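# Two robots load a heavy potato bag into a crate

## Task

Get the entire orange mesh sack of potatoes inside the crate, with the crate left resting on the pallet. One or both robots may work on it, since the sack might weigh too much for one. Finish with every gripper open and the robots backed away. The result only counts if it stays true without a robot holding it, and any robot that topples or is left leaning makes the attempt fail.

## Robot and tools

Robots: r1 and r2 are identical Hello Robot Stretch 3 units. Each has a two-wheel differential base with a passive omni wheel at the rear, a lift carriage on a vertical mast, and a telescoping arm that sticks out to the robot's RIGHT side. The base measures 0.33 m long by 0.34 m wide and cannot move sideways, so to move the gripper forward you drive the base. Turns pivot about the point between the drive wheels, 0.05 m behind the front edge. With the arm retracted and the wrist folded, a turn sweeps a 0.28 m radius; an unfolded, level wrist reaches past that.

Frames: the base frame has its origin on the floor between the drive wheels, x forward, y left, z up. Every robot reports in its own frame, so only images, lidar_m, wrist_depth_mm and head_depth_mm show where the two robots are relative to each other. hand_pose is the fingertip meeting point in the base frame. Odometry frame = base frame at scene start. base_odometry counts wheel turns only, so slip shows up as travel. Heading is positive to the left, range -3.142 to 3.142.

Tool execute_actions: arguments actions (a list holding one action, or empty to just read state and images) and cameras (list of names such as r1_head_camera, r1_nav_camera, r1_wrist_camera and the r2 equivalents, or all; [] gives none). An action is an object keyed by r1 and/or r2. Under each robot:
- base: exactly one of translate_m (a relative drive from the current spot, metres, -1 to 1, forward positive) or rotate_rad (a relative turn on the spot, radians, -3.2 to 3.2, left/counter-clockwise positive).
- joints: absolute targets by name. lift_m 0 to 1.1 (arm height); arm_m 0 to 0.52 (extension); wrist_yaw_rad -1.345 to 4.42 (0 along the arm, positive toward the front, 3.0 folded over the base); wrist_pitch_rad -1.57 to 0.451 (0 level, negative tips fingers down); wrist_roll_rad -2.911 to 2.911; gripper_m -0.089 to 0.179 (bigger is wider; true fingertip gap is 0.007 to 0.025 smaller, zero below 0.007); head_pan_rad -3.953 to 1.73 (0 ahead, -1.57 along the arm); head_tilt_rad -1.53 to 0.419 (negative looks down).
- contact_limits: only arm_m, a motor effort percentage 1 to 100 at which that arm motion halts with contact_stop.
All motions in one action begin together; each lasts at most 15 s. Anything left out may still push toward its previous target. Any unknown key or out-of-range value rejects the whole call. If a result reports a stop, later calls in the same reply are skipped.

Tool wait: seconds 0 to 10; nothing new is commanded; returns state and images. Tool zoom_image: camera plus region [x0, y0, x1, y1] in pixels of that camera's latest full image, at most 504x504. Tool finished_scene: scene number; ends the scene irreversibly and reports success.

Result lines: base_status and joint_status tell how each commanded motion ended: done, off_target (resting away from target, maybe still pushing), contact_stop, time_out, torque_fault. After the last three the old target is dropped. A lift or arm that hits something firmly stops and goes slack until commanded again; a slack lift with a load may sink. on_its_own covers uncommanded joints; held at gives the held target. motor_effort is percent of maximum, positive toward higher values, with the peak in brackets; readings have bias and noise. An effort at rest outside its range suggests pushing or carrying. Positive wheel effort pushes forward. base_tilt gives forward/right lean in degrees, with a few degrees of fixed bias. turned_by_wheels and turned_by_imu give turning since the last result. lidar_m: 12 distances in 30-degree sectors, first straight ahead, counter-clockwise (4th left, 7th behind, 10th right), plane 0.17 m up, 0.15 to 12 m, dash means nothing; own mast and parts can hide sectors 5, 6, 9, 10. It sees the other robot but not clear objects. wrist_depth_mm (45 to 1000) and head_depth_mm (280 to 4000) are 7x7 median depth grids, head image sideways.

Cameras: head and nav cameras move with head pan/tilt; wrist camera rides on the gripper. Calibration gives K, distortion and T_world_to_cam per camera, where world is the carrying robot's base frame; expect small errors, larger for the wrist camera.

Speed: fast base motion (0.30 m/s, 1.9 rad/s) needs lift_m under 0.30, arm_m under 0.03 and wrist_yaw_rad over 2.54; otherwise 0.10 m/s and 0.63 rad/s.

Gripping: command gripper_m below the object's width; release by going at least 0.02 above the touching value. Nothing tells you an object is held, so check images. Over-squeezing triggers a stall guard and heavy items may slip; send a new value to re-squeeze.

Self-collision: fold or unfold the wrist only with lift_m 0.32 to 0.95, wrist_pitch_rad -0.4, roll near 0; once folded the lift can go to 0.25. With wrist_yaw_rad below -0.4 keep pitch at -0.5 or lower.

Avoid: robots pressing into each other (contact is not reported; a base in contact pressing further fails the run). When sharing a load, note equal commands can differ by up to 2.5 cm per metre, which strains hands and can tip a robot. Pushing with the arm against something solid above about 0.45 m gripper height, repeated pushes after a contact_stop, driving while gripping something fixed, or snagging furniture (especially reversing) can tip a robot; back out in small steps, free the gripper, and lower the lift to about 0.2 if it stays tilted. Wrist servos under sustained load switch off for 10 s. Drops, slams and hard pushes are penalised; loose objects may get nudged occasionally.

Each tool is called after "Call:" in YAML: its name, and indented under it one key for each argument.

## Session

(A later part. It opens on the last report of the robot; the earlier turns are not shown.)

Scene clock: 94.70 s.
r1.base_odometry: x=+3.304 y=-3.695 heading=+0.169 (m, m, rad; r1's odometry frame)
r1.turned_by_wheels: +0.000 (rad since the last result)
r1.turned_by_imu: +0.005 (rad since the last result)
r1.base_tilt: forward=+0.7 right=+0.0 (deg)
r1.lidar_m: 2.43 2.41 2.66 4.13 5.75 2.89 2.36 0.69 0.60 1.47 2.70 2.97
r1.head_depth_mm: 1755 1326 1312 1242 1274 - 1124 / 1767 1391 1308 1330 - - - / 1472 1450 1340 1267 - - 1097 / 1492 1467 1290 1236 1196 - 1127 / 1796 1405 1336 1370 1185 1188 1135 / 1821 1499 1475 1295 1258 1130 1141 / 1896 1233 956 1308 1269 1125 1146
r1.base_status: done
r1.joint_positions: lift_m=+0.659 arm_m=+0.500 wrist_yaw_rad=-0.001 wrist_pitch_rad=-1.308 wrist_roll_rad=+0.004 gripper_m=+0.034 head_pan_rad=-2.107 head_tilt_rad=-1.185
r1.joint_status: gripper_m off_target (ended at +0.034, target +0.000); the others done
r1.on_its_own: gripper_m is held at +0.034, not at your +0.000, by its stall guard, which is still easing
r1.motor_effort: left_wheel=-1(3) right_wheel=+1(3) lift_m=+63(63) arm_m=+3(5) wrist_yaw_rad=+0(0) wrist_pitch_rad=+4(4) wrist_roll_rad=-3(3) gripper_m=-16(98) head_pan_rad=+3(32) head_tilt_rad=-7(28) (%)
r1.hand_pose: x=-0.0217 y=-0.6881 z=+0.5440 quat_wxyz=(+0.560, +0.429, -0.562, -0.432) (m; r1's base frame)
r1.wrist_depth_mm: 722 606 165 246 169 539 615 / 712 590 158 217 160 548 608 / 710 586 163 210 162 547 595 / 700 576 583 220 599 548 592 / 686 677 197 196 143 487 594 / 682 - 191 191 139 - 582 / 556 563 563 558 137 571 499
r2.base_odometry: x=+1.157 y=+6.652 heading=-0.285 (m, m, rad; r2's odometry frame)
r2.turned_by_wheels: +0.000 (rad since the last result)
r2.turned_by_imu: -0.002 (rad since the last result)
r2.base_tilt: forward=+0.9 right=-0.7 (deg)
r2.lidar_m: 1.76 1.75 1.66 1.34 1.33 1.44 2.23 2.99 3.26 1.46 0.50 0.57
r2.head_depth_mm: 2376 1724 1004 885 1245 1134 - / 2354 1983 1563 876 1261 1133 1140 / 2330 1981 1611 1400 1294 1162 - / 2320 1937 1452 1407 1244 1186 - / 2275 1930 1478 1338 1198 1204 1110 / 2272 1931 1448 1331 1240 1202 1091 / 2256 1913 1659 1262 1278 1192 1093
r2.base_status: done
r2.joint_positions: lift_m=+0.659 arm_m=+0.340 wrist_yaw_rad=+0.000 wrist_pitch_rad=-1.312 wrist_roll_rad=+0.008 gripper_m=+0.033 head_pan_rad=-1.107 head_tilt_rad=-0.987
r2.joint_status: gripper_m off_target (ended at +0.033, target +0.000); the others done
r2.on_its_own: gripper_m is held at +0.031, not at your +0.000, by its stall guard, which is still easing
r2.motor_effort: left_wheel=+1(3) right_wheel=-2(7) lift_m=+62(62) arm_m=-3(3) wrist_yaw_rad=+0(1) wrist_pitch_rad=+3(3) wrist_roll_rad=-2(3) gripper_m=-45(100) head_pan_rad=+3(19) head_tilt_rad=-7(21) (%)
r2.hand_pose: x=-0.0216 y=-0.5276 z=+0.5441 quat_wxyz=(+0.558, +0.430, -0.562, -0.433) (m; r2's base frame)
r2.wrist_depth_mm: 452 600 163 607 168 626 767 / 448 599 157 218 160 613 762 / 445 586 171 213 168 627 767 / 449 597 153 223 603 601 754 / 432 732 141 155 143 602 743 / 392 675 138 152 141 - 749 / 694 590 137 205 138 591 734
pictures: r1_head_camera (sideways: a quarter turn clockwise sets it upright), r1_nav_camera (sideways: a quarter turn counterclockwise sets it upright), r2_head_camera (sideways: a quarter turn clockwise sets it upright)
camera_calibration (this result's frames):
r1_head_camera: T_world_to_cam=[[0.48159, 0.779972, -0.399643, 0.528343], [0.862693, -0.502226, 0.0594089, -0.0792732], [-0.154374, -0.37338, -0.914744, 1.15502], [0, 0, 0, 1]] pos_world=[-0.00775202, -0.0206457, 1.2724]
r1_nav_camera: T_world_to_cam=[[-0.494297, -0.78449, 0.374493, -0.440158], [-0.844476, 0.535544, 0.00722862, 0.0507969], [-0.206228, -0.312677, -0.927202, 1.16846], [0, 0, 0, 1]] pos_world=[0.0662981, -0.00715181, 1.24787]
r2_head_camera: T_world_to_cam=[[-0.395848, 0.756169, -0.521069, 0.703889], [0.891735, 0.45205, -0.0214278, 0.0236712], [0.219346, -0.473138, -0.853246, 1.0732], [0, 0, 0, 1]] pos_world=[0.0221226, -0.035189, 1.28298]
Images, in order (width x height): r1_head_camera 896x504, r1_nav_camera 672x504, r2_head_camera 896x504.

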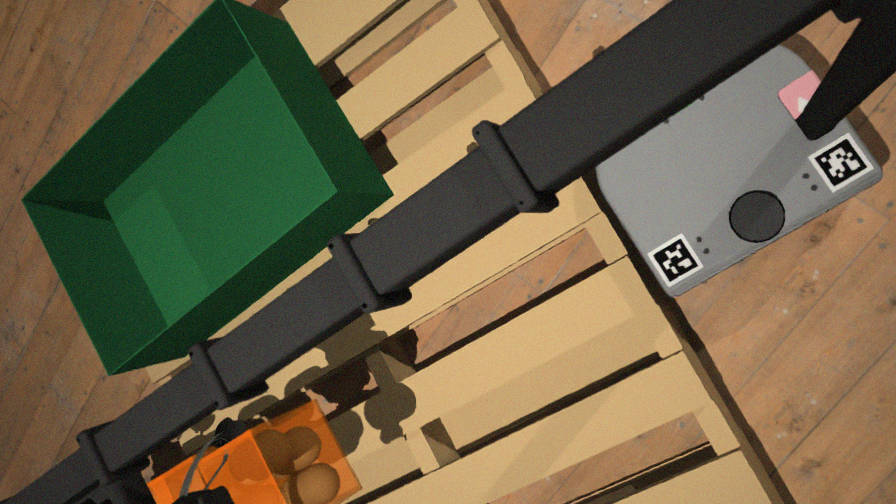

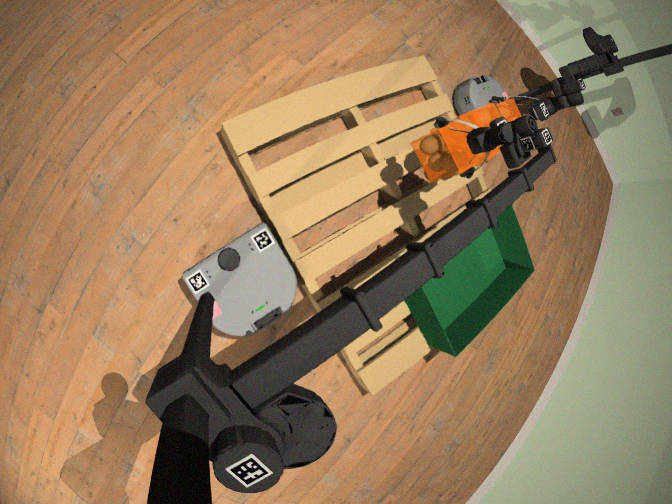

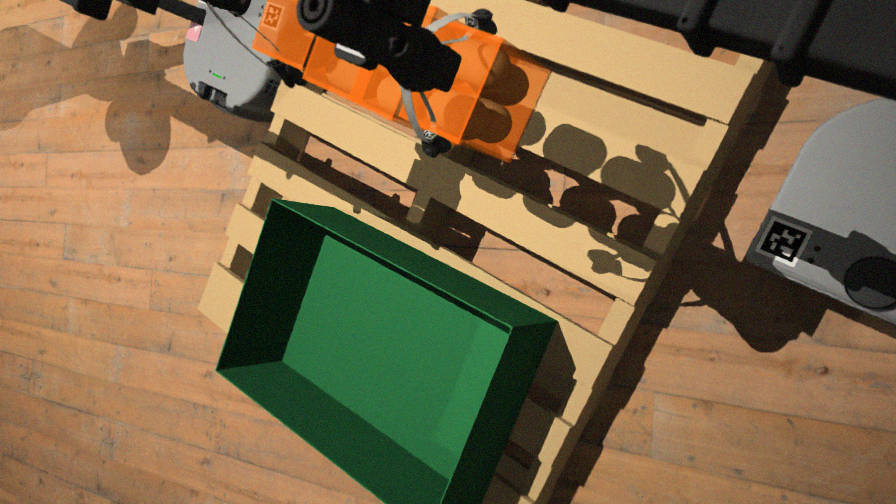

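Call:
execute_actions:
  actions:
    - {"r1":{"base":{"rotate_rad":-0.04},"joints":{"gripper_m":0.005}},"r2":{"base":{"rotate_rad":-0.03},"joints":{"gripper_m":0.005}}}
  cameras: []

Call:
execute_actions:
  actions:
    - {"r1":{"base":{"translate_m":-0.455},"joints":{"arm_m":0.47,"gripper_m":0,"head_pan_rad":-1.5,"head_tilt_rad":-1.0}},"r2":{"base":{"translate_m":0.5},"joints":{"arm_m":0.37,"gripper_m":0,"head_pan_rad":-1.5}}}
  cameras: ["r1_wrist_camera","r2_wrist_camera","r1_head_camera","r2_head_camera"]

Scene clock: 96.30 s.
r1.base_odometry: x=+3.304 y=-3.695 heading=+0.130 (m, m, rad; r1's odometry frame)
r1.turned_by_wheels: -0.040 (rad since the last result)
r1.turned_by_imu: -0.039 (rad since the last result)
r1.base_tilt: forward=+0.5 right=+0.1 (deg)
r1.lidar_m: 2.44 2.42 2.62 3.92 6.04 2.98 2.37 0.72 0.60 1.46 2.71 2.92
r1.head_depth_mm: 1749 1595 1332 1264 1280 - 1122 / 1770 1391 1305 1321 - - - / 1539 1446 1336 1290 - - 1096 / 1513 1466 1254 1227 1203 - 1130 / 1821 1458 1326 1354 1186 1188 1132 / 1838 1420 1417 1283 1267 1136 1143 / 1889 1488 973 1309 1222 1127 1151
r1.base_status: done
r1.joint_positions: lift_m=+0.659 arm_m=+0.500 wrist_yaw_rad=+0.010 wrist_pitch_rad=-1.296 wrist_roll_rad=-0.014 gripper_m=+0.007 head_pan_rad=-2.107 head_tilt_rad=-1.185
r1.joint_status: all done
r1.motor_effort: left_wheel=+5(6) right_wheel=-9(10) lift_m=+63(63) arm_m=+3(3) wrist_yaw_rad=-8(8) wrist_pitch_rad=-2(5) wrist_roll_rad=+10(10) gripper_m=-46(98) head_pan_rad=+3(3) head_tilt_rad=-7(6) (%)
r1.hand_pose: x=-0.0211 y=-0.6911 z=+0.5445 quat_wxyz=(+0.570, +0.433, -0.557, -0.421) (m; r1's base frame)
r1.wrist_depth_mm: 725 600 171 231 620 494 626 / 717 593 159 216 160 498 615 / 701 586 160 211 598 505 604 / 626 599 582 230 591 508 600 / 623 570 196 195 143 450 593 / 666 669 190 191 139 - 588 / 554 566 555 559 138 558 499
r2.base_odometry: x=+1.157 y=+6.652 heading=-0.315 (m, m, rad; r2's odometry frame)
r2.turned_by_wheels: -0.030 (rad since the last result)
r2.turned_by_imu: -0.029 (rad since the last result)
r2.base_tilt: forward=+0.8 right=-0.8 (deg)
r2.lidar_m: 1.77 1.75 1.70 1.34 1.33 1.43 2.14 2.99 3.23 1.46 0.50 0.56
r2.head_depth_mm: 802 1626 1596 1302 1260 1153 - / 2352 1935 1448 868 1271 1133 1131 / 2326 1944 1604 1407 1262 1159 - / 2313 1939 1445 1422 1234 1192 - / 2277 1937 1480 1337 1218 1194 1109 / 2260 1927 1445 1331 1224 1193 1100 / 2247 1907 1630 1296 1266 1198 1090
r2.base_status: done
r2.joint_positions: lift_m=+0.659 arm_m=+0.340 wrist_yaw_rad=+0.012 wrist_pitch_rad=-1.308 wrist_roll_rad=-0.013 gripper_m=+0.008 head_pan_rad=-1.107 head_tilt_rad=-0.987
r2.joint_status: all done
r2.motor_effort: left_wheel=+6(7) right_wheel=-15(17) lift_m=+62(62) arm_m=-3(3) wrist_yaw_rad=-8(9) wrist_pitch_rad=+2(3) wrist_roll_rad=+7(7) gripper_m=-56(100) head_pan_rad=+3(3) head_tilt_rad=-7(6) (%)
r2.hand_pose: x=-0.0211 y=-0.5285 z=+0.5443 quat_wxyz=(+0.567, +0.436, -0.555, -0.425) (m; r2's base frame)
r2.wrist_depth_mm: 447 589 166 250 168 629 772 / 446 587 158 219 162 624 779 / 447 584 164 215 223 614 763 / 442 586 154 236 601 609 753 / 435 583 141 154 144 602 734 / 414 683 138 151 141 - 734 / 691 592 136 159 138 587 719
pictures: none
No camera images: the call's "cameras" was empty. Leave "cameras" out to get every camera's image.

Scene clock: 102.50 s.
r1.base_odometry: x=+2.852 y=-3.754 heading=+0.130 (m, m, rad; r1's odometry frame)
r1.turned_by_wheels: +0.000 (rad since the last result)
r1.turned_by_imu: +0.004 (rad since the last result)
r1.base_tilt: forward=+0.6 right=+0.1 (deg)
r1.lidar_m: 2.87 2.83 3.06 4.60 5.11 2.44 1.95 1.92 0.53 0.51 2.89 3.09
r1.head_depth_mm: 2318 1978 1739 - - - - / 2359 - 1462 1345 1212 1218 - / 944 1428 993 1332 1199 1133 - / 2332 1804 1479 1365 1215 1154 1122 / 2433 2032 1652 1416 1323 1218 1138 / 2442 2067 1667 1434 1327 1134 1144 / 2487 2052 1680 1467 1279 1152 1149
r1.base_status: done
r1.joint_positions: lift_m=+0.659 arm_m=+0.471 wrist_yaw_rad=+0.001 wrist_pitch_rad=-1.311 wrist_roll_rad=-0.002 gripper_m=+0.035 head_pan_rad=-1.507 head_tilt_rad=-1.001
r1.joint_status: gripper_m off_target (ended at +0.035, target +0.000); the others done
r1.on_its_own: gripper_m is held at +0.034, not at your +0.000, by its stall guard, which is still easing
r1.motor_effort: left_wheel=+2(5) right_wheel=-1(13) lift_m=+63(62) arm_m=-8(9) wrist_yaw_rad=+0(9) wrist_pitch_rad=+6(6) wrist_roll_rad=+1(10) gripper_m=-37(79) head_pan_rad=+3(30) head_tilt_rad=+1(15) (%)
r1.hand_pose: x=-0.0216 y=-0.6580 z=+0.5438 quat_wxyz=(+0.561, +0.432, -0.559, -0.431) (m; r1's base frame)
r1.wrist_depth_mm: 594 602 167 240 170 744 758 / 588 588 158 217 161 501 732 / 584 591 163 211 163 514 731 / 580 582 483 226 570 515 732 / 570 676 198 196 143 717 714 / 555 - 191 191 139 - 716 / 672 560 400 378 136 713 705
r2.base_odometry: x=+1.632 y=+6.498 heading=-0.315 (m, m, rad; r2's odometry frame)
r2.turned_by_wheels: +0.000 (rad since the last result)
r2.turned_by_imu: -0.002 (rad since the last result)
r2.base_tilt: forward=+0.7 right=-0.7 (deg)
r2.lidar_m: 1.31 1.29 1.39 1.54 1.53 1.65 2.46 3.45 0.41 0.38 0.39 1.66
r2.head_depth_mm: 2362 1993 1614 1444 1288 1174 1117 / 2325 2013 1661 - - - - / 2250 1962 - 1283 1164 1186 - / 830 1680 1005 1279 1162 1195 - / 2273 1861 1438 1333 1215 1176 1106 / 2274 1935 1668 1427 1191 1168 1090 / 2239 1902 1665 1467 1314 1198 1093
r2.base_status: done
r2.joint_positions: lift_m=+0.659 arm_m=+0.370 wrist_yaw_rad=+0.001 wrist_pitch_rad=-1.316 wrist_roll_rad=-0.002 gripper_m=+0.037 head_pan_rad=-1.493 head_tilt_rad=-0.987
r2.joint_status: gripper_m off_target (ended at +0.037, target +0.000); the others done
r2.on_its_own: gripper_m is held at +0.035, not at your +0.000, by its stall guard, which is still easing
r2.motor_effort: left_wheel=+1(10) right_wheel=-3(12) lift_m=+62(62) arm_m=+1(2) wrist_yaw_rad=-1(8) wrist_pitch_rad=+4(4) wrist_roll_rad=+2(7) gripper_m=-44(88) head_pan_rad=-2(22) head_tilt_rad=-6(7) (%)
r2.hand_pose: x=-0.0216 y=-0.5562 z=+0.5439 quat_wxyz=(+0.560, +0.433, -0.558, -0.432) (m; r2's base frame)
r2.wrist_depth_mm: 714 482 165 593 168 623 628 / 710 480 157 221 162 618 626 / 711 474 169 213 168 611 616 / 694 467 157 227 400 610 619 / 701 547 141 156 143 727 612 / 700 460 138 152 141 - 597 / 698 419 137 198 139 598 618
pictures: r1_head_camera (sideways: a quarter turn clockwise sets it upright), r1_wrist_camera, r2_head_camera (sideways: a quarter turn clockwise sets it upright), r2_wrist_camera
camera_calibration (this result's frames):
r1_head_camera: T_world_to_cam=[[-0.0372509, 0.827282, -0.56055, 0.741106], [0.994908, 0.0832707, 0.0567783, -0.0766689], [0.0936491, -0.555581, -0.826172, 1.0384], [0, 0, 0, 1]] pos_world=[0.00664011, -0.029804, 1.27768]
r1_wrist_camera: T_world_to_cam=[[-0.999084, 0.0166781, 0.0394204, -0.0432924], [0.0128539, 0.995361, -0.0953488, 0.740504], [-0.0408278, -0.0947547, -0.994663, 0.64217], [0, 0, 0, 1]] pos_world=[-0.0265527, -0.675499, 0.711056]
r2_head_camera: T_world_to_cam=[[-0.0819422, 0.849615, -0.520999, 0.701882], [0.996323, 0.0829521, -0.0214274, 0.0230327], [0.0250129, -0.520839, -0.853288, 1.07444], [0, 0, 0, 1]] pos_world=[0.00769102, -0.0386307, 1.28298]
r2_wrist_camera: T_world_to_cam=[[-0.998296, -0.0288264, 0.0507279, -0.0766893], [-0.0318168, 0.997741, -0.0591655, 0.619042], [-0.0489078, -0.0606787, -0.996958, 0.669326], [0, 0, 0, 1]] pos_world=[-0.0241274, -0.579241, 0.707807]
Images, in order (width x height): r1_head_camera 896x504, r1_wrist_camera 644x364, r2_head_camera 896x504, r2_wrist_camera 644x364.

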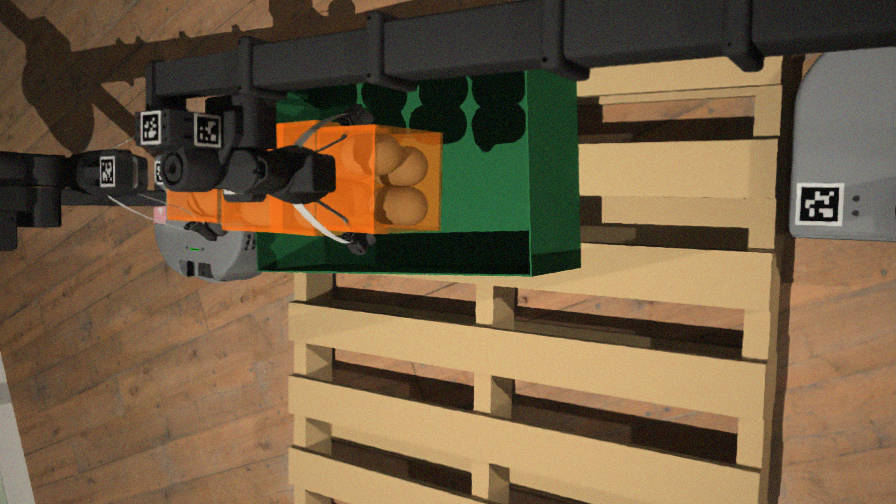

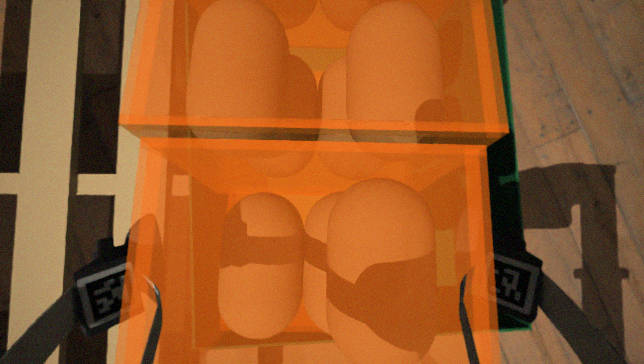

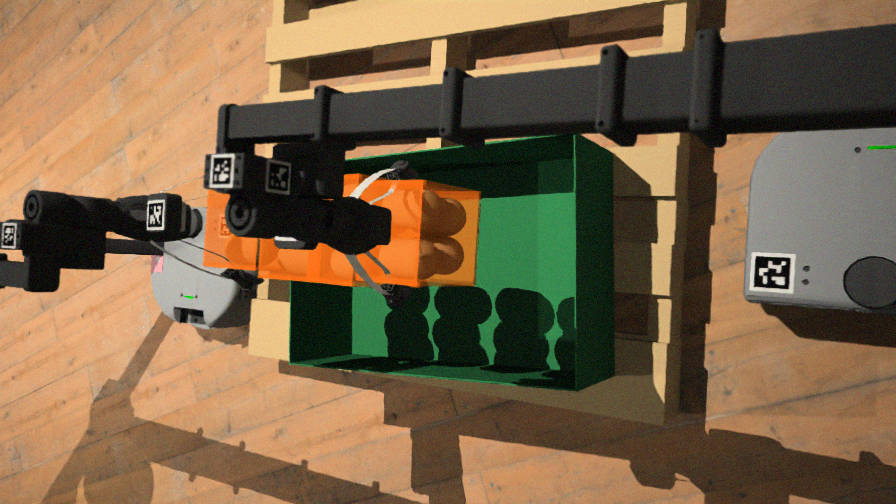

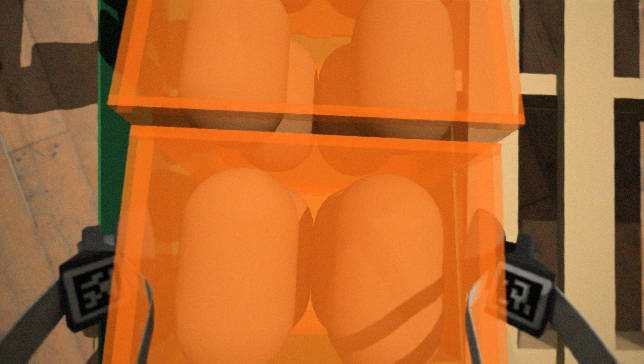

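Call:
execute_actions:
  actions:
    - {"r1":{"base":{"translate_m":-0.05},"joints":{"lift_m":0.375,"gripper_m":0.01}},"r2":{"base":{"translate_m":0.04},"joints":{"lift_m":0.375,"arm_m":0.36,"gripper_m":0.01}}}
  cameras: ["r1_head_camera"]

Call:
execute_actions:
  actions:
    - {"r1":{"joints":{"gripper_m":0.179,"lift_m":0.367}},"r2":{"joints":{"gripper_m":0.179,"lift_m":0.367}}}
  cameras: []

Call:
execute_actions:
  actions:
    - {"r1":{"joints":{"lift_m":0.55}},"r2":{"joints":{"lift_m":0.55}}}
  cameras: []

Call:
execute_actions:
  actions:
    - {"r1":{"base":{"translate_m":-0.45},"joints":{"arm_m":0,"head_pan_rad":-1.1}},"r2":{"base":{"translate_m":-0.3},"joints":{"arm_m":0}}}
  cameras: ["r1_head_camera","r2_nav_camera"]

Scene clock: 106.57 s.
r1.base_odometry: x=+2.803 y=-3.760 heading=+0.130 (m, m, rad; r1's odometry frame)
r1.turned_by_wheels: +0.000 (rad since the last result)
r1.turned_by_imu: +0.002 (rad since the last result)
r1.base_tilt: forward=+0.4 right=+0.1 (deg)
r1.lidar_m: 2.90 2.88 3.11 4.69 5.02 2.39 1.90 1.88 0.54 0.51 0.52 3.14
r1.head_depth_mm: 2321 1966 1699 1480 1310 1155 1120 / 2354 1996 1455 1309 1220 1202 - / 2227 1708 1360 1216 1214 1142 - / 1414 1733 1510 1360 1227 1195 1122 / 2414 2022 1624 1434 1324 1139 1137 / 2476 2049 1665 1451 1276 1170 1142 / 2477 2061 1691 1442 1304 1190 1142
r1.base_status: done
r1.joint_positions: lift_m=+0.375 arm_m=+0.471 wrist_yaw_rad=+0.001 wrist_pitch_rad=-1.298 wrist_roll_rad=-0.002 gripper_m=+0.029 head_pan_rad=-1.507 head_tilt_rad=-1.001
r1.joint_status: gripper_m off_target (ended at +0.029, target +0.010); the others done
r1.on_its_own: gripper_m is held at +0.027, not at your +0.010, by its stall guard, which is still easing
r1.motor_effort: left_wheel=+1(2) right_wheel=-2(7) lift_m=+31(58) arm_m=-9(8) wrist_yaw_rad=+0(0) wrist_pitch_rad=-1(6) wrist_roll_rad=+1(2) gripper_m=-37(98) head_pan_rad=+3(3) head_tilt_rad=+0(0) (%)
r1.hand_pose: x=-0.0216 y=-0.6613 z=+0.2606 quat_wxyz=(+0.564, +0.428, -0.562, -0.427) (m; r1's base frame)
r1.wrist_depth_mm: 252 300 168 243 169 308 217 / 249 299 158 217 160 305 219 / 247 294 161 210 166 301 222 / 244 290 291 226 296 296 224 / 243 287 197 195 143 295 225 / 229 - 191 191 139 - 226 / 250 277 281 283 137 286 217
r2.base_odometry: x=+1.670 y=+6.485 heading=-0.315 (m, m, rad; r2's odometry frame)
r2.turned_by_wheels: +0.000 (rad since the last result)
r2.turned_by_imu: +0.001 (rad since the last result)
r2.base_tilt: forward=+0.7 right=-0.5 (deg)
r2.lidar_m: 1.27 1.25 1.35 1.56 1.55 1.66 2.48 3.48 0.40 0.38 0.39 1.62
r2.head_depth_mm: 2353 1995 1625 1415 1291 1179 1116 / 2317 1974 1611 1366 1239 1181 1127 / 2322 1968 1442 1346 1235 1190 - / 1544 1661 1281 1236 1156 1189 - / 2202 1807 1423 1317 1192 1170 1099 / 2250 1953 1689 1469 1280 1182 1094 / 2258 1911 1642 1464 1311 1190 1091
r2.base_status: done
r2.joint_positions: lift_m=+0.375 arm_m=+0.360 wrist_yaw_rad=+0.001 wrist_pitch_rad=-1.306 wrist_roll_rad=-0.002 gripper_m=+0.030 head_pan_rad=-1.493 head_tilt_rad=-0.987
r2.joint_status: gripper_m off_target (ended at +0.030, target +0.010); the others done
r2.on_its_own: gripper_m is held at +0.028, not at your +0.010, by its stall guard, which is still easing
r2.motor_effort: left_wheel=+2(4) right_wheel=-3(7) lift_m=+48(58) arm_m=-4(4) wrist_yaw_rad=+0(1) wrist_pitch_rad=+2(4) wrist_roll_rad=+2(2) gripper_m=-47(100) head_pan_rad=-2(2) head_tilt_rad=-6(6) (%)
r2.hand_pose: x=-0.0216 y=-0.5491 z=+0.2598 quat_wxyz=(+0.562, +0.430, -0.560, -0.429) (m; r2's base frame)
r2.wrist_depth_mm: 268 302 164 264 168 315 243 / 267 298 156 218 161 310 244 / 263 296 169 213 173 310 245 / 263 293 154 233 301 304 247 / 262 292 141 155 143 304 247 / 246 289 138 152 141 - 249 / 259 287 137 201 138 299 239
pictures: r1_head_camera (sideways: a quarter turn clockwise sets it upright)
camera_calibration (this result's frames):
r1_head_camera: T_world_to_cam=[[-0.0373215, 0.827208, -0.560654, 0.741242], [0.9949, 0.0833681, 0.0567758, -0.0766656], [0.0937061, -0.555676, -0.826101, 1.03831], [0, 0, 0, 1]] pos_world=[0.00664301, -0.029807, 1.27768]
Images, in order (width x height): r1_head_camera 896x504.

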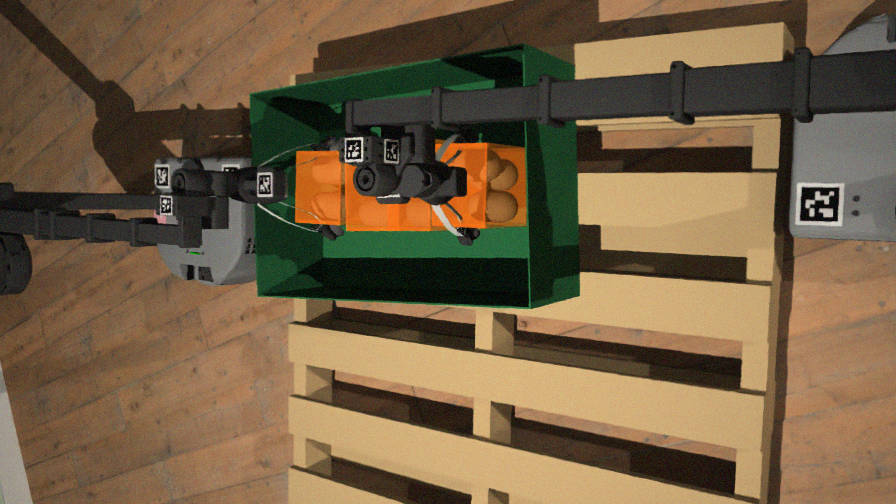

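Scene clock: 109.73 s.
r1.base_odometry: x=+2.803 y=-3.760 heading=+0.130 (m, m, rad; r1's odometry frame)
r1.turned_by_wheels: +0.000 (rad since the last result)
r1.turned_by_imu: +0.001 (rad since the last result)
r1.base_tilt: forward=+0.4 right=+0.2 (deg)
r1.lidar_m: 2.91 2.88 3.11 4.70 5.03 2.40 1.90 1.88 0.54 0.51 0.52 3.16
r1.head_depth_mm: 2344 1982 1718 1489 1306 1151 1124 / 2364 1974 1414 1299 1222 1195 - / 2251 1720 1394 1258 1216 1144 - / 1417 1719 1501 1394 1222 1189 1116 / 2443 2035 1640 1421 1326 1143 1136 / 2444 2050 1674 1457 1268 1164 1146 / 2497 2095 1687 1429 1302 1187 1147
r1.base_status: not commanded
r1.joint_positions: lift_m=+0.367 arm_m=+0.470 wrist_yaw_rad=-0.001 wrist_pitch_rad=-1.299 wrist_roll_rad=-0.002 gripper_m=+0.179 head_pan_rad=-1.507 head_tilt_rad=-1.001
r1.joint_status: all done
r1.motor_effort: left_wheel=+1(4) right_wheel=-1(7) lift_m=+32(31) arm_m=-7(9) wrist_yaw_rad=+0(2) wrist_pitch_rad=-1(8) wrist_roll_rad=+2(2) gripper_m=+0(86) head_pan_rad=+3(3) head_tilt_rad=+0(0) (%)
r1.hand_pose: x=-0.0217 y=-0.6608 z=+0.2525 quat_wxyz=(+0.564, +0.428, -0.562, -0.428) (m; r1's base frame)
r1.wrist_depth_mm: 252 293 184 248 302 301 217 / 249 291 178 234 190 299 219 / 246 287 182 232 190 294 221 / 244 284 285 287 289 291 223 / 242 280 227 180 285 287 225 / - 277 225 177 282 284 208 / 237 272 274 275 278 280 242
r2.base_odometry: x=+1.670 y=+6.485 heading=-0.315 (m, m, rad; r2's odometry frame)
r2.turned_by_wheels: +0.000 (rad since the last result)
r2.turned_by_imu: +0.000 (rad since the last result)
r2.base_tilt: forward=+0.8 right=-0.7 (deg)
r2.lidar_m: 1.27 1.25 1.35 1.56 1.55 1.66 2.48 3.48 0.41 0.38 0.39 1.61
r2.head_depth_mm: 2321 1977 1624 1415 1291 1177 1116 / 2330 1982 1603 1360 1232 1182 1129 / 2312 1946 1432 1343 1223 1194 - / 1536 1664 1324 1273 1155 1187 - / 2237 1801 1433 1333 1139 1172 1107 / 2260 1918 1648 1480 1276 1179 1096 / 2263 1902 1666 1465 1324 1192 1092
r2.base_status: not commanded
r2.joint_positions: lift_m=+0.367 arm_m=+0.360 wrist_yaw_rad=+0.000 wrist_pitch_rad=-1.299 wrist_roll_rad=-0.002 gripper_m=+0.179 head_pan_rad=-1.493 head_tilt_rad=-0.989
r2.joint_status: all done
r2.motor_effort: left_wheel=+1(3) right_wheel=-2(5) lift_m=+46(49) arm_m=-2(3) wrist_yaw_rad=+1(1) wrist_pitch_rad=+0(2) wrist_roll_rad=+2(2) gripper_m=+0(85) head_pan_rad=-2(2) head_tilt_rad=-5(6) (%)
r2.hand_pose: x=-0.0216 y=-0.5508 z=+0.2522 quat_wxyz=(+0.564, +0.428, -0.562, -0.428) (m; r2's base frame)
r2.wrist_depth_mm: 266 298 186 258 193 306 243 / 265 291 183 240 186 304 243 / 264 290 187 237 191 302 244 / 263 286 290 246 296 298 245 / 250 286 183 180 190 297 248 / - 284 182 178 187 293 230 / 264 277 281 283 287 292 262
pictures: none
No camera images: the call's "cameras" was empty. Leave "cameras" out to get every camera's image.

Scene clock: 112.23 s.
r1.base_odometry: x=+2.803 y=-3.760 heading=+0.130 (m, m, rad; r1's odometry frame)
r1.turned_by_wheels: +0.000 (rad since the last result)
r1.turned_by_imu: +0.001 (rad since the last result)
r1.base_tilt: forward=+0.5 right=+0.1 (deg)
r1.lidar_m: 2.92 2.87 3.12 4.72 5.00 2.39 1.90 1.88 0.54 0.51 0.52 3.12
r1.head_depth_mm: 2330 1986 1709 1515 1370 1238 - / 2345 1998 - 1370 1207 1147 - / 1471 1689 - 1296 1219 1144 - / 2262 1800 1506 1366 1224 1190 1117 / 2402 2040 1645 1423 1329 1137 1137 / 2426 2056 1680 1446 1274 1162 1141 / 2476 2073 1681 1435 1309 1195 1149
r1.base_status: not commanded
r1.joint_positions: lift_m=+0.549 arm_m=+0.470 wrist_yaw_rad=-0.001 wrist_pitch_rad=-1.300 wrist_roll_rad=-0.002 gripper_m=+0.179 head_pan_rad=-1.507 head_tilt_rad=-1.001
r1.joint_status: all done
r1.motor_effort: left_wheel=+1(2) right_wheel=-1(1) lift_m=+51(54) arm_m=-7(7) wrist_yaw_rad=+0(1) wrist_pitch_rad=+0(1) wrist_roll_rad=+2(1) gripper_m=+0(0) head_pan_rad=+3(3) head_tilt_rad=+0(0) (%)
r1.hand_pose: x=-0.0217 y=-0.6607 z=+0.4347 quat_wxyz=(+0.563, +0.428, -0.562, -0.428) (m; r1's base frame)
r1.wrist_depth_mm: 552 370 486 399 497 367 648 / 481 364 481 384 491 371 636 / 470 361 471 380 483 352 621 / 469 354 466 422 476 355 615 / 458 379 464 404 470 389 605 / - 375 456 458 464 399 604 / 450 346 400 388 376 320 591
r2.base_odometry: x=+1.670 y=+6.485 heading=-0.315 (m, m, rad; r2's odometry frame)
r2.turned_by_wheels: +0.000 (rad since the last result)
r2.turned_by_imu: +0.000 (rad since the last result)
r2.base_tilt: forward=+0.7 right=-0.7 (deg)
r2.lidar_m: 1.27 1.25 1.35 1.56 1.55 1.66 2.48 3.47 0.40 0.38 0.39 1.61
r2.head_depth_mm: 2340 1989 1621 1419 1289 1176 1116 / 2348 1994 1611 1393 1286 1175 - / 2336 1956 1595 1306 1216 1192 - / 999 976 1426 1237 1159 1181 - / 2281 1827 1428 1312 1150 1172 1103 / 2261 1926 1670 1477 1281 1180 1093 / 2237 1913 1662 1472 1308 1193 1092
r2.base_status: not commanded
r2.joint_positions: lift_m=+0.550 arm_m=+0.360 wrist_yaw_rad=+0.000 wrist_pitch_rad=-1.299 wrist_roll_rad=-0.002 gripper_m=+0.179 head_pan_rad=-1.493 head_tilt_rad=-0.989
r2.joint_status: all done
r2.motor_effort: left_wheel=+1(1) right_wheel=-2(2) lift_m=+47(49) arm_m=-1(2) wrist_yaw_rad=+0(1) wrist_pitch_rad=+0(0) wrist_roll_rad=+2(2) gripper_m=+1(1) head_pan_rad=-2(2) head_tilt_rad=-6(6) (%)
r2.hand_pose: x=-0.0216 y=-0.5507 z=+0.4352 quat_wxyz=(+0.564, +0.428, -0.562, -0.428) (m; r2's base frame)
r2.wrist_depth_mm: 602 394 493 393 499 356 532 / 607 391 486 430 493 355 525 / 600 391 483 378 491 359 522 / 589 386 475 387 485 364 526 / 594 415 468 360 482 391 613 / - 410 470 473 484 425 614 / 576 391 463 470 462 399 484
pictures: none
No camera images: the call's "cameras" was empty. Leave "cameras" out to get every camera's image.

Scene clock: 117.80 s.
r1.base_odometry: x=+2.357 y=-3.819 heading=+0.130 (m, m, rad; r1's odometry frame)
r1.turned_by_wheels: +0.000 (rad since the last result)
r1.turned_by_imu: +0.001 (rad since the last result)
r1.base_tilt: forward=+0.4 right=+0.0 (deg)
r1.lidar_m: 3.34 3.28 3.56 5.36 3.94 1.87 1.48 1.47 1.58 0.92 0.57 0.72
r1.head_depth_mm: 2349 1956 1709 1511 1353 1238 - / 2378 1979 1504 1467 1357 1254 - / 2349 1915 1503 1349 1300 1254 1157 / 2267 1783 1544 1317 1238 1169 1133 / 2410 1948 1494 1338 1305 1197 1133 / 2487 2044 1643 1339 1318 1222 1141 / 2480 1961 1634 1462 1278 1260 1142
r1.base_status: done
r1.joint_positions: lift_m=+0.549 arm_m=+0.002 wrist_yaw_rad=+0.000 wrist_pitch_rad=-1.301 wrist_roll_rad=-0.002 gripper_m=+0.179 head_pan_rad=-1.107 head_tilt_rad=-1.001
r1.joint_status: all done
joint sent to its limit — the command would take r1.arm_m past its lower limit, so that joint was sent only as far as its limit.
r1.motor_effort: left_wheel=+1(1) right_wheel=-1(6) lift_m=+51(51) arm_m=-8(8) wrist_yaw_rad=+1(1) wrist_pitch_rad=+1(0) wrist_roll_rad=+2(2) gripper_m=+0(0) head_pan_rad=+3(25) head_tilt_rad=+0(0) (%)
r1.hand_pose: x=-0.0216 y=-0.1922 z=+0.4347 quat_wxyz=(+0.563, +0.429, -0.562, -0.428) (m; r1's base frame)
r1.wrist_depth_mm: 608 492 620 630 639 642 643 / 601 481 624 622 623 626 637 / 592 476 606 613 616 622 631 / 483 470 595 602 613 611 620 / 587 586 587 598 601 601 607 / - 579 579 - - - 599 / 564 572 576 - - 588 588
r2.base_odometry: x=+1.385 y=+6.578 heading=-0.315 (m, m, rad; r2's odometry frame)
r2.turned_by_wheels: +0.000 (rad since the last result)
r2.turned_by_imu: +0.001 (rad since the last result)
r2.base_tilt: forward=+0.6 right=-0.7 (deg)
r2.lidar_m: 1.55 1.53 1.64 1.44 1.43 1.53 2.29 3.21 3.45 0.40 0.41 0.53
r2.head_depth_mm: 2378 1994 1622 1417 1241 1168 1110 / 2328 1971 1613 1414 1272 1189 - / 2321 1968 1628 1415 1303 - - / 2299 1942 1624 1417 1288 - - / 2267 1927 1403 1315 1197 1167 1101 / 2246 1909 1401 1235 1154 1172 1089 / 2242 1831 1383 1300 1203 1174 1089
r2.base_status: done
r2.joint_positions: lift_m=+0.550 arm_m=+0.000 wrist_yaw_rad=+0.000 wrist_pitch_rad=-1.300 wrist_roll_rad=-0.002 gripper_m=+0.179 head_pan_rad=-1.493 head_tilt_rad=-0.989
r2.joint_status: all done
r2.motor_effort: left_wheel=+2(3) right_wheel=-2(9) lift_m=+47(47) arm_m=-3(3) wrist_yaw_rad=+0(0) wrist_pitch_rad=+0(0) wrist_roll_rad=+2(3) gripper_m=+1(1) head_pan_rad=-2(2) head_tilt_rad=-6(6) (%)
r2.hand_pose: x=-0.0216 y=-0.1905 z=+0.4351 quat_wxyz=(+0.564, +0.428, -0.562, -0.428) (m; r2's base frame)
r2.wrist_depth_mm: 364 370 401 633 647 634 514 / 485 481 489 619 635 624 514 / 497 506 492 511 515 523 513 / 599 603 618 619 610 623 623 / 591 601 601 613 624 618 642 / - 588 595 - - 616 614 / 583 581 596 - - 607 603
pictures: r1_head_camera (sideways: a quarter turn clockwise sets it upright), r2_nav_camera (sideways: a quarter turn counterclockwise sets it upright)
camera_calibration (this result's frames):
r1_head_camera: T_world_to_cam=[[-0.356391, 0.747155, -0.56102, 0.743666], [0.883889, 0.464238, 0.0567672, -0.0759772], [0.302861, -0.475649, -0.825853, 1.03671], [0, 0, 0, 1]] pos_world=[0.0182122, -0.0272522, 1.2777]
r2_nav_camera: T_world_to_cam=[[0.011904, -0.810178, 0.586063, -0.718375], [-0.998516, -0.0407798, -0.0360925, 0.102098], [0.0531409, -0.584764, -0.809461, 1.01794], [0, 0, 0, 1]] pos_world=[0.0564037, 0.0174081, 1.24868]
Images, in order (width x height): r1_head_camera 896x504, r2_nav_camera 672x504.

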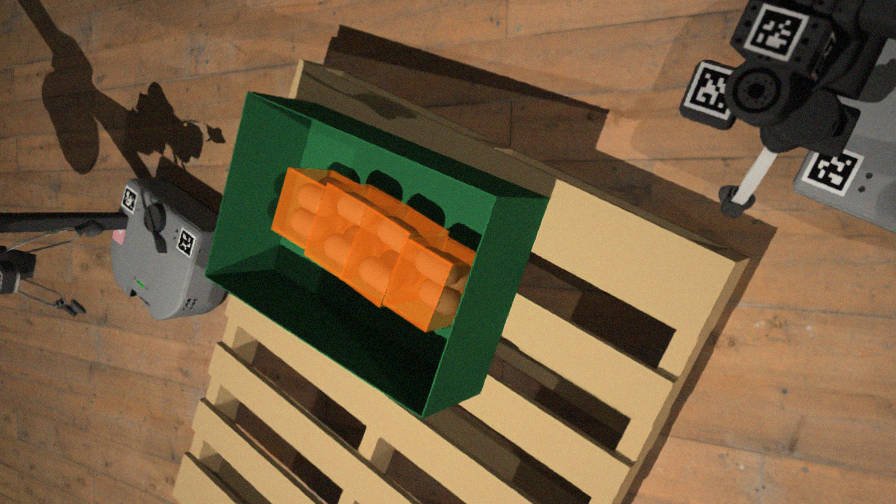

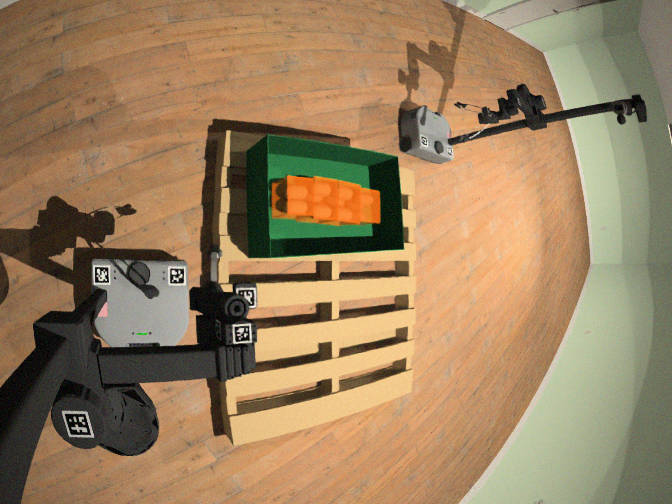

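Call:
finished_scene:
  scene: 1

The scene is finished: the task was done.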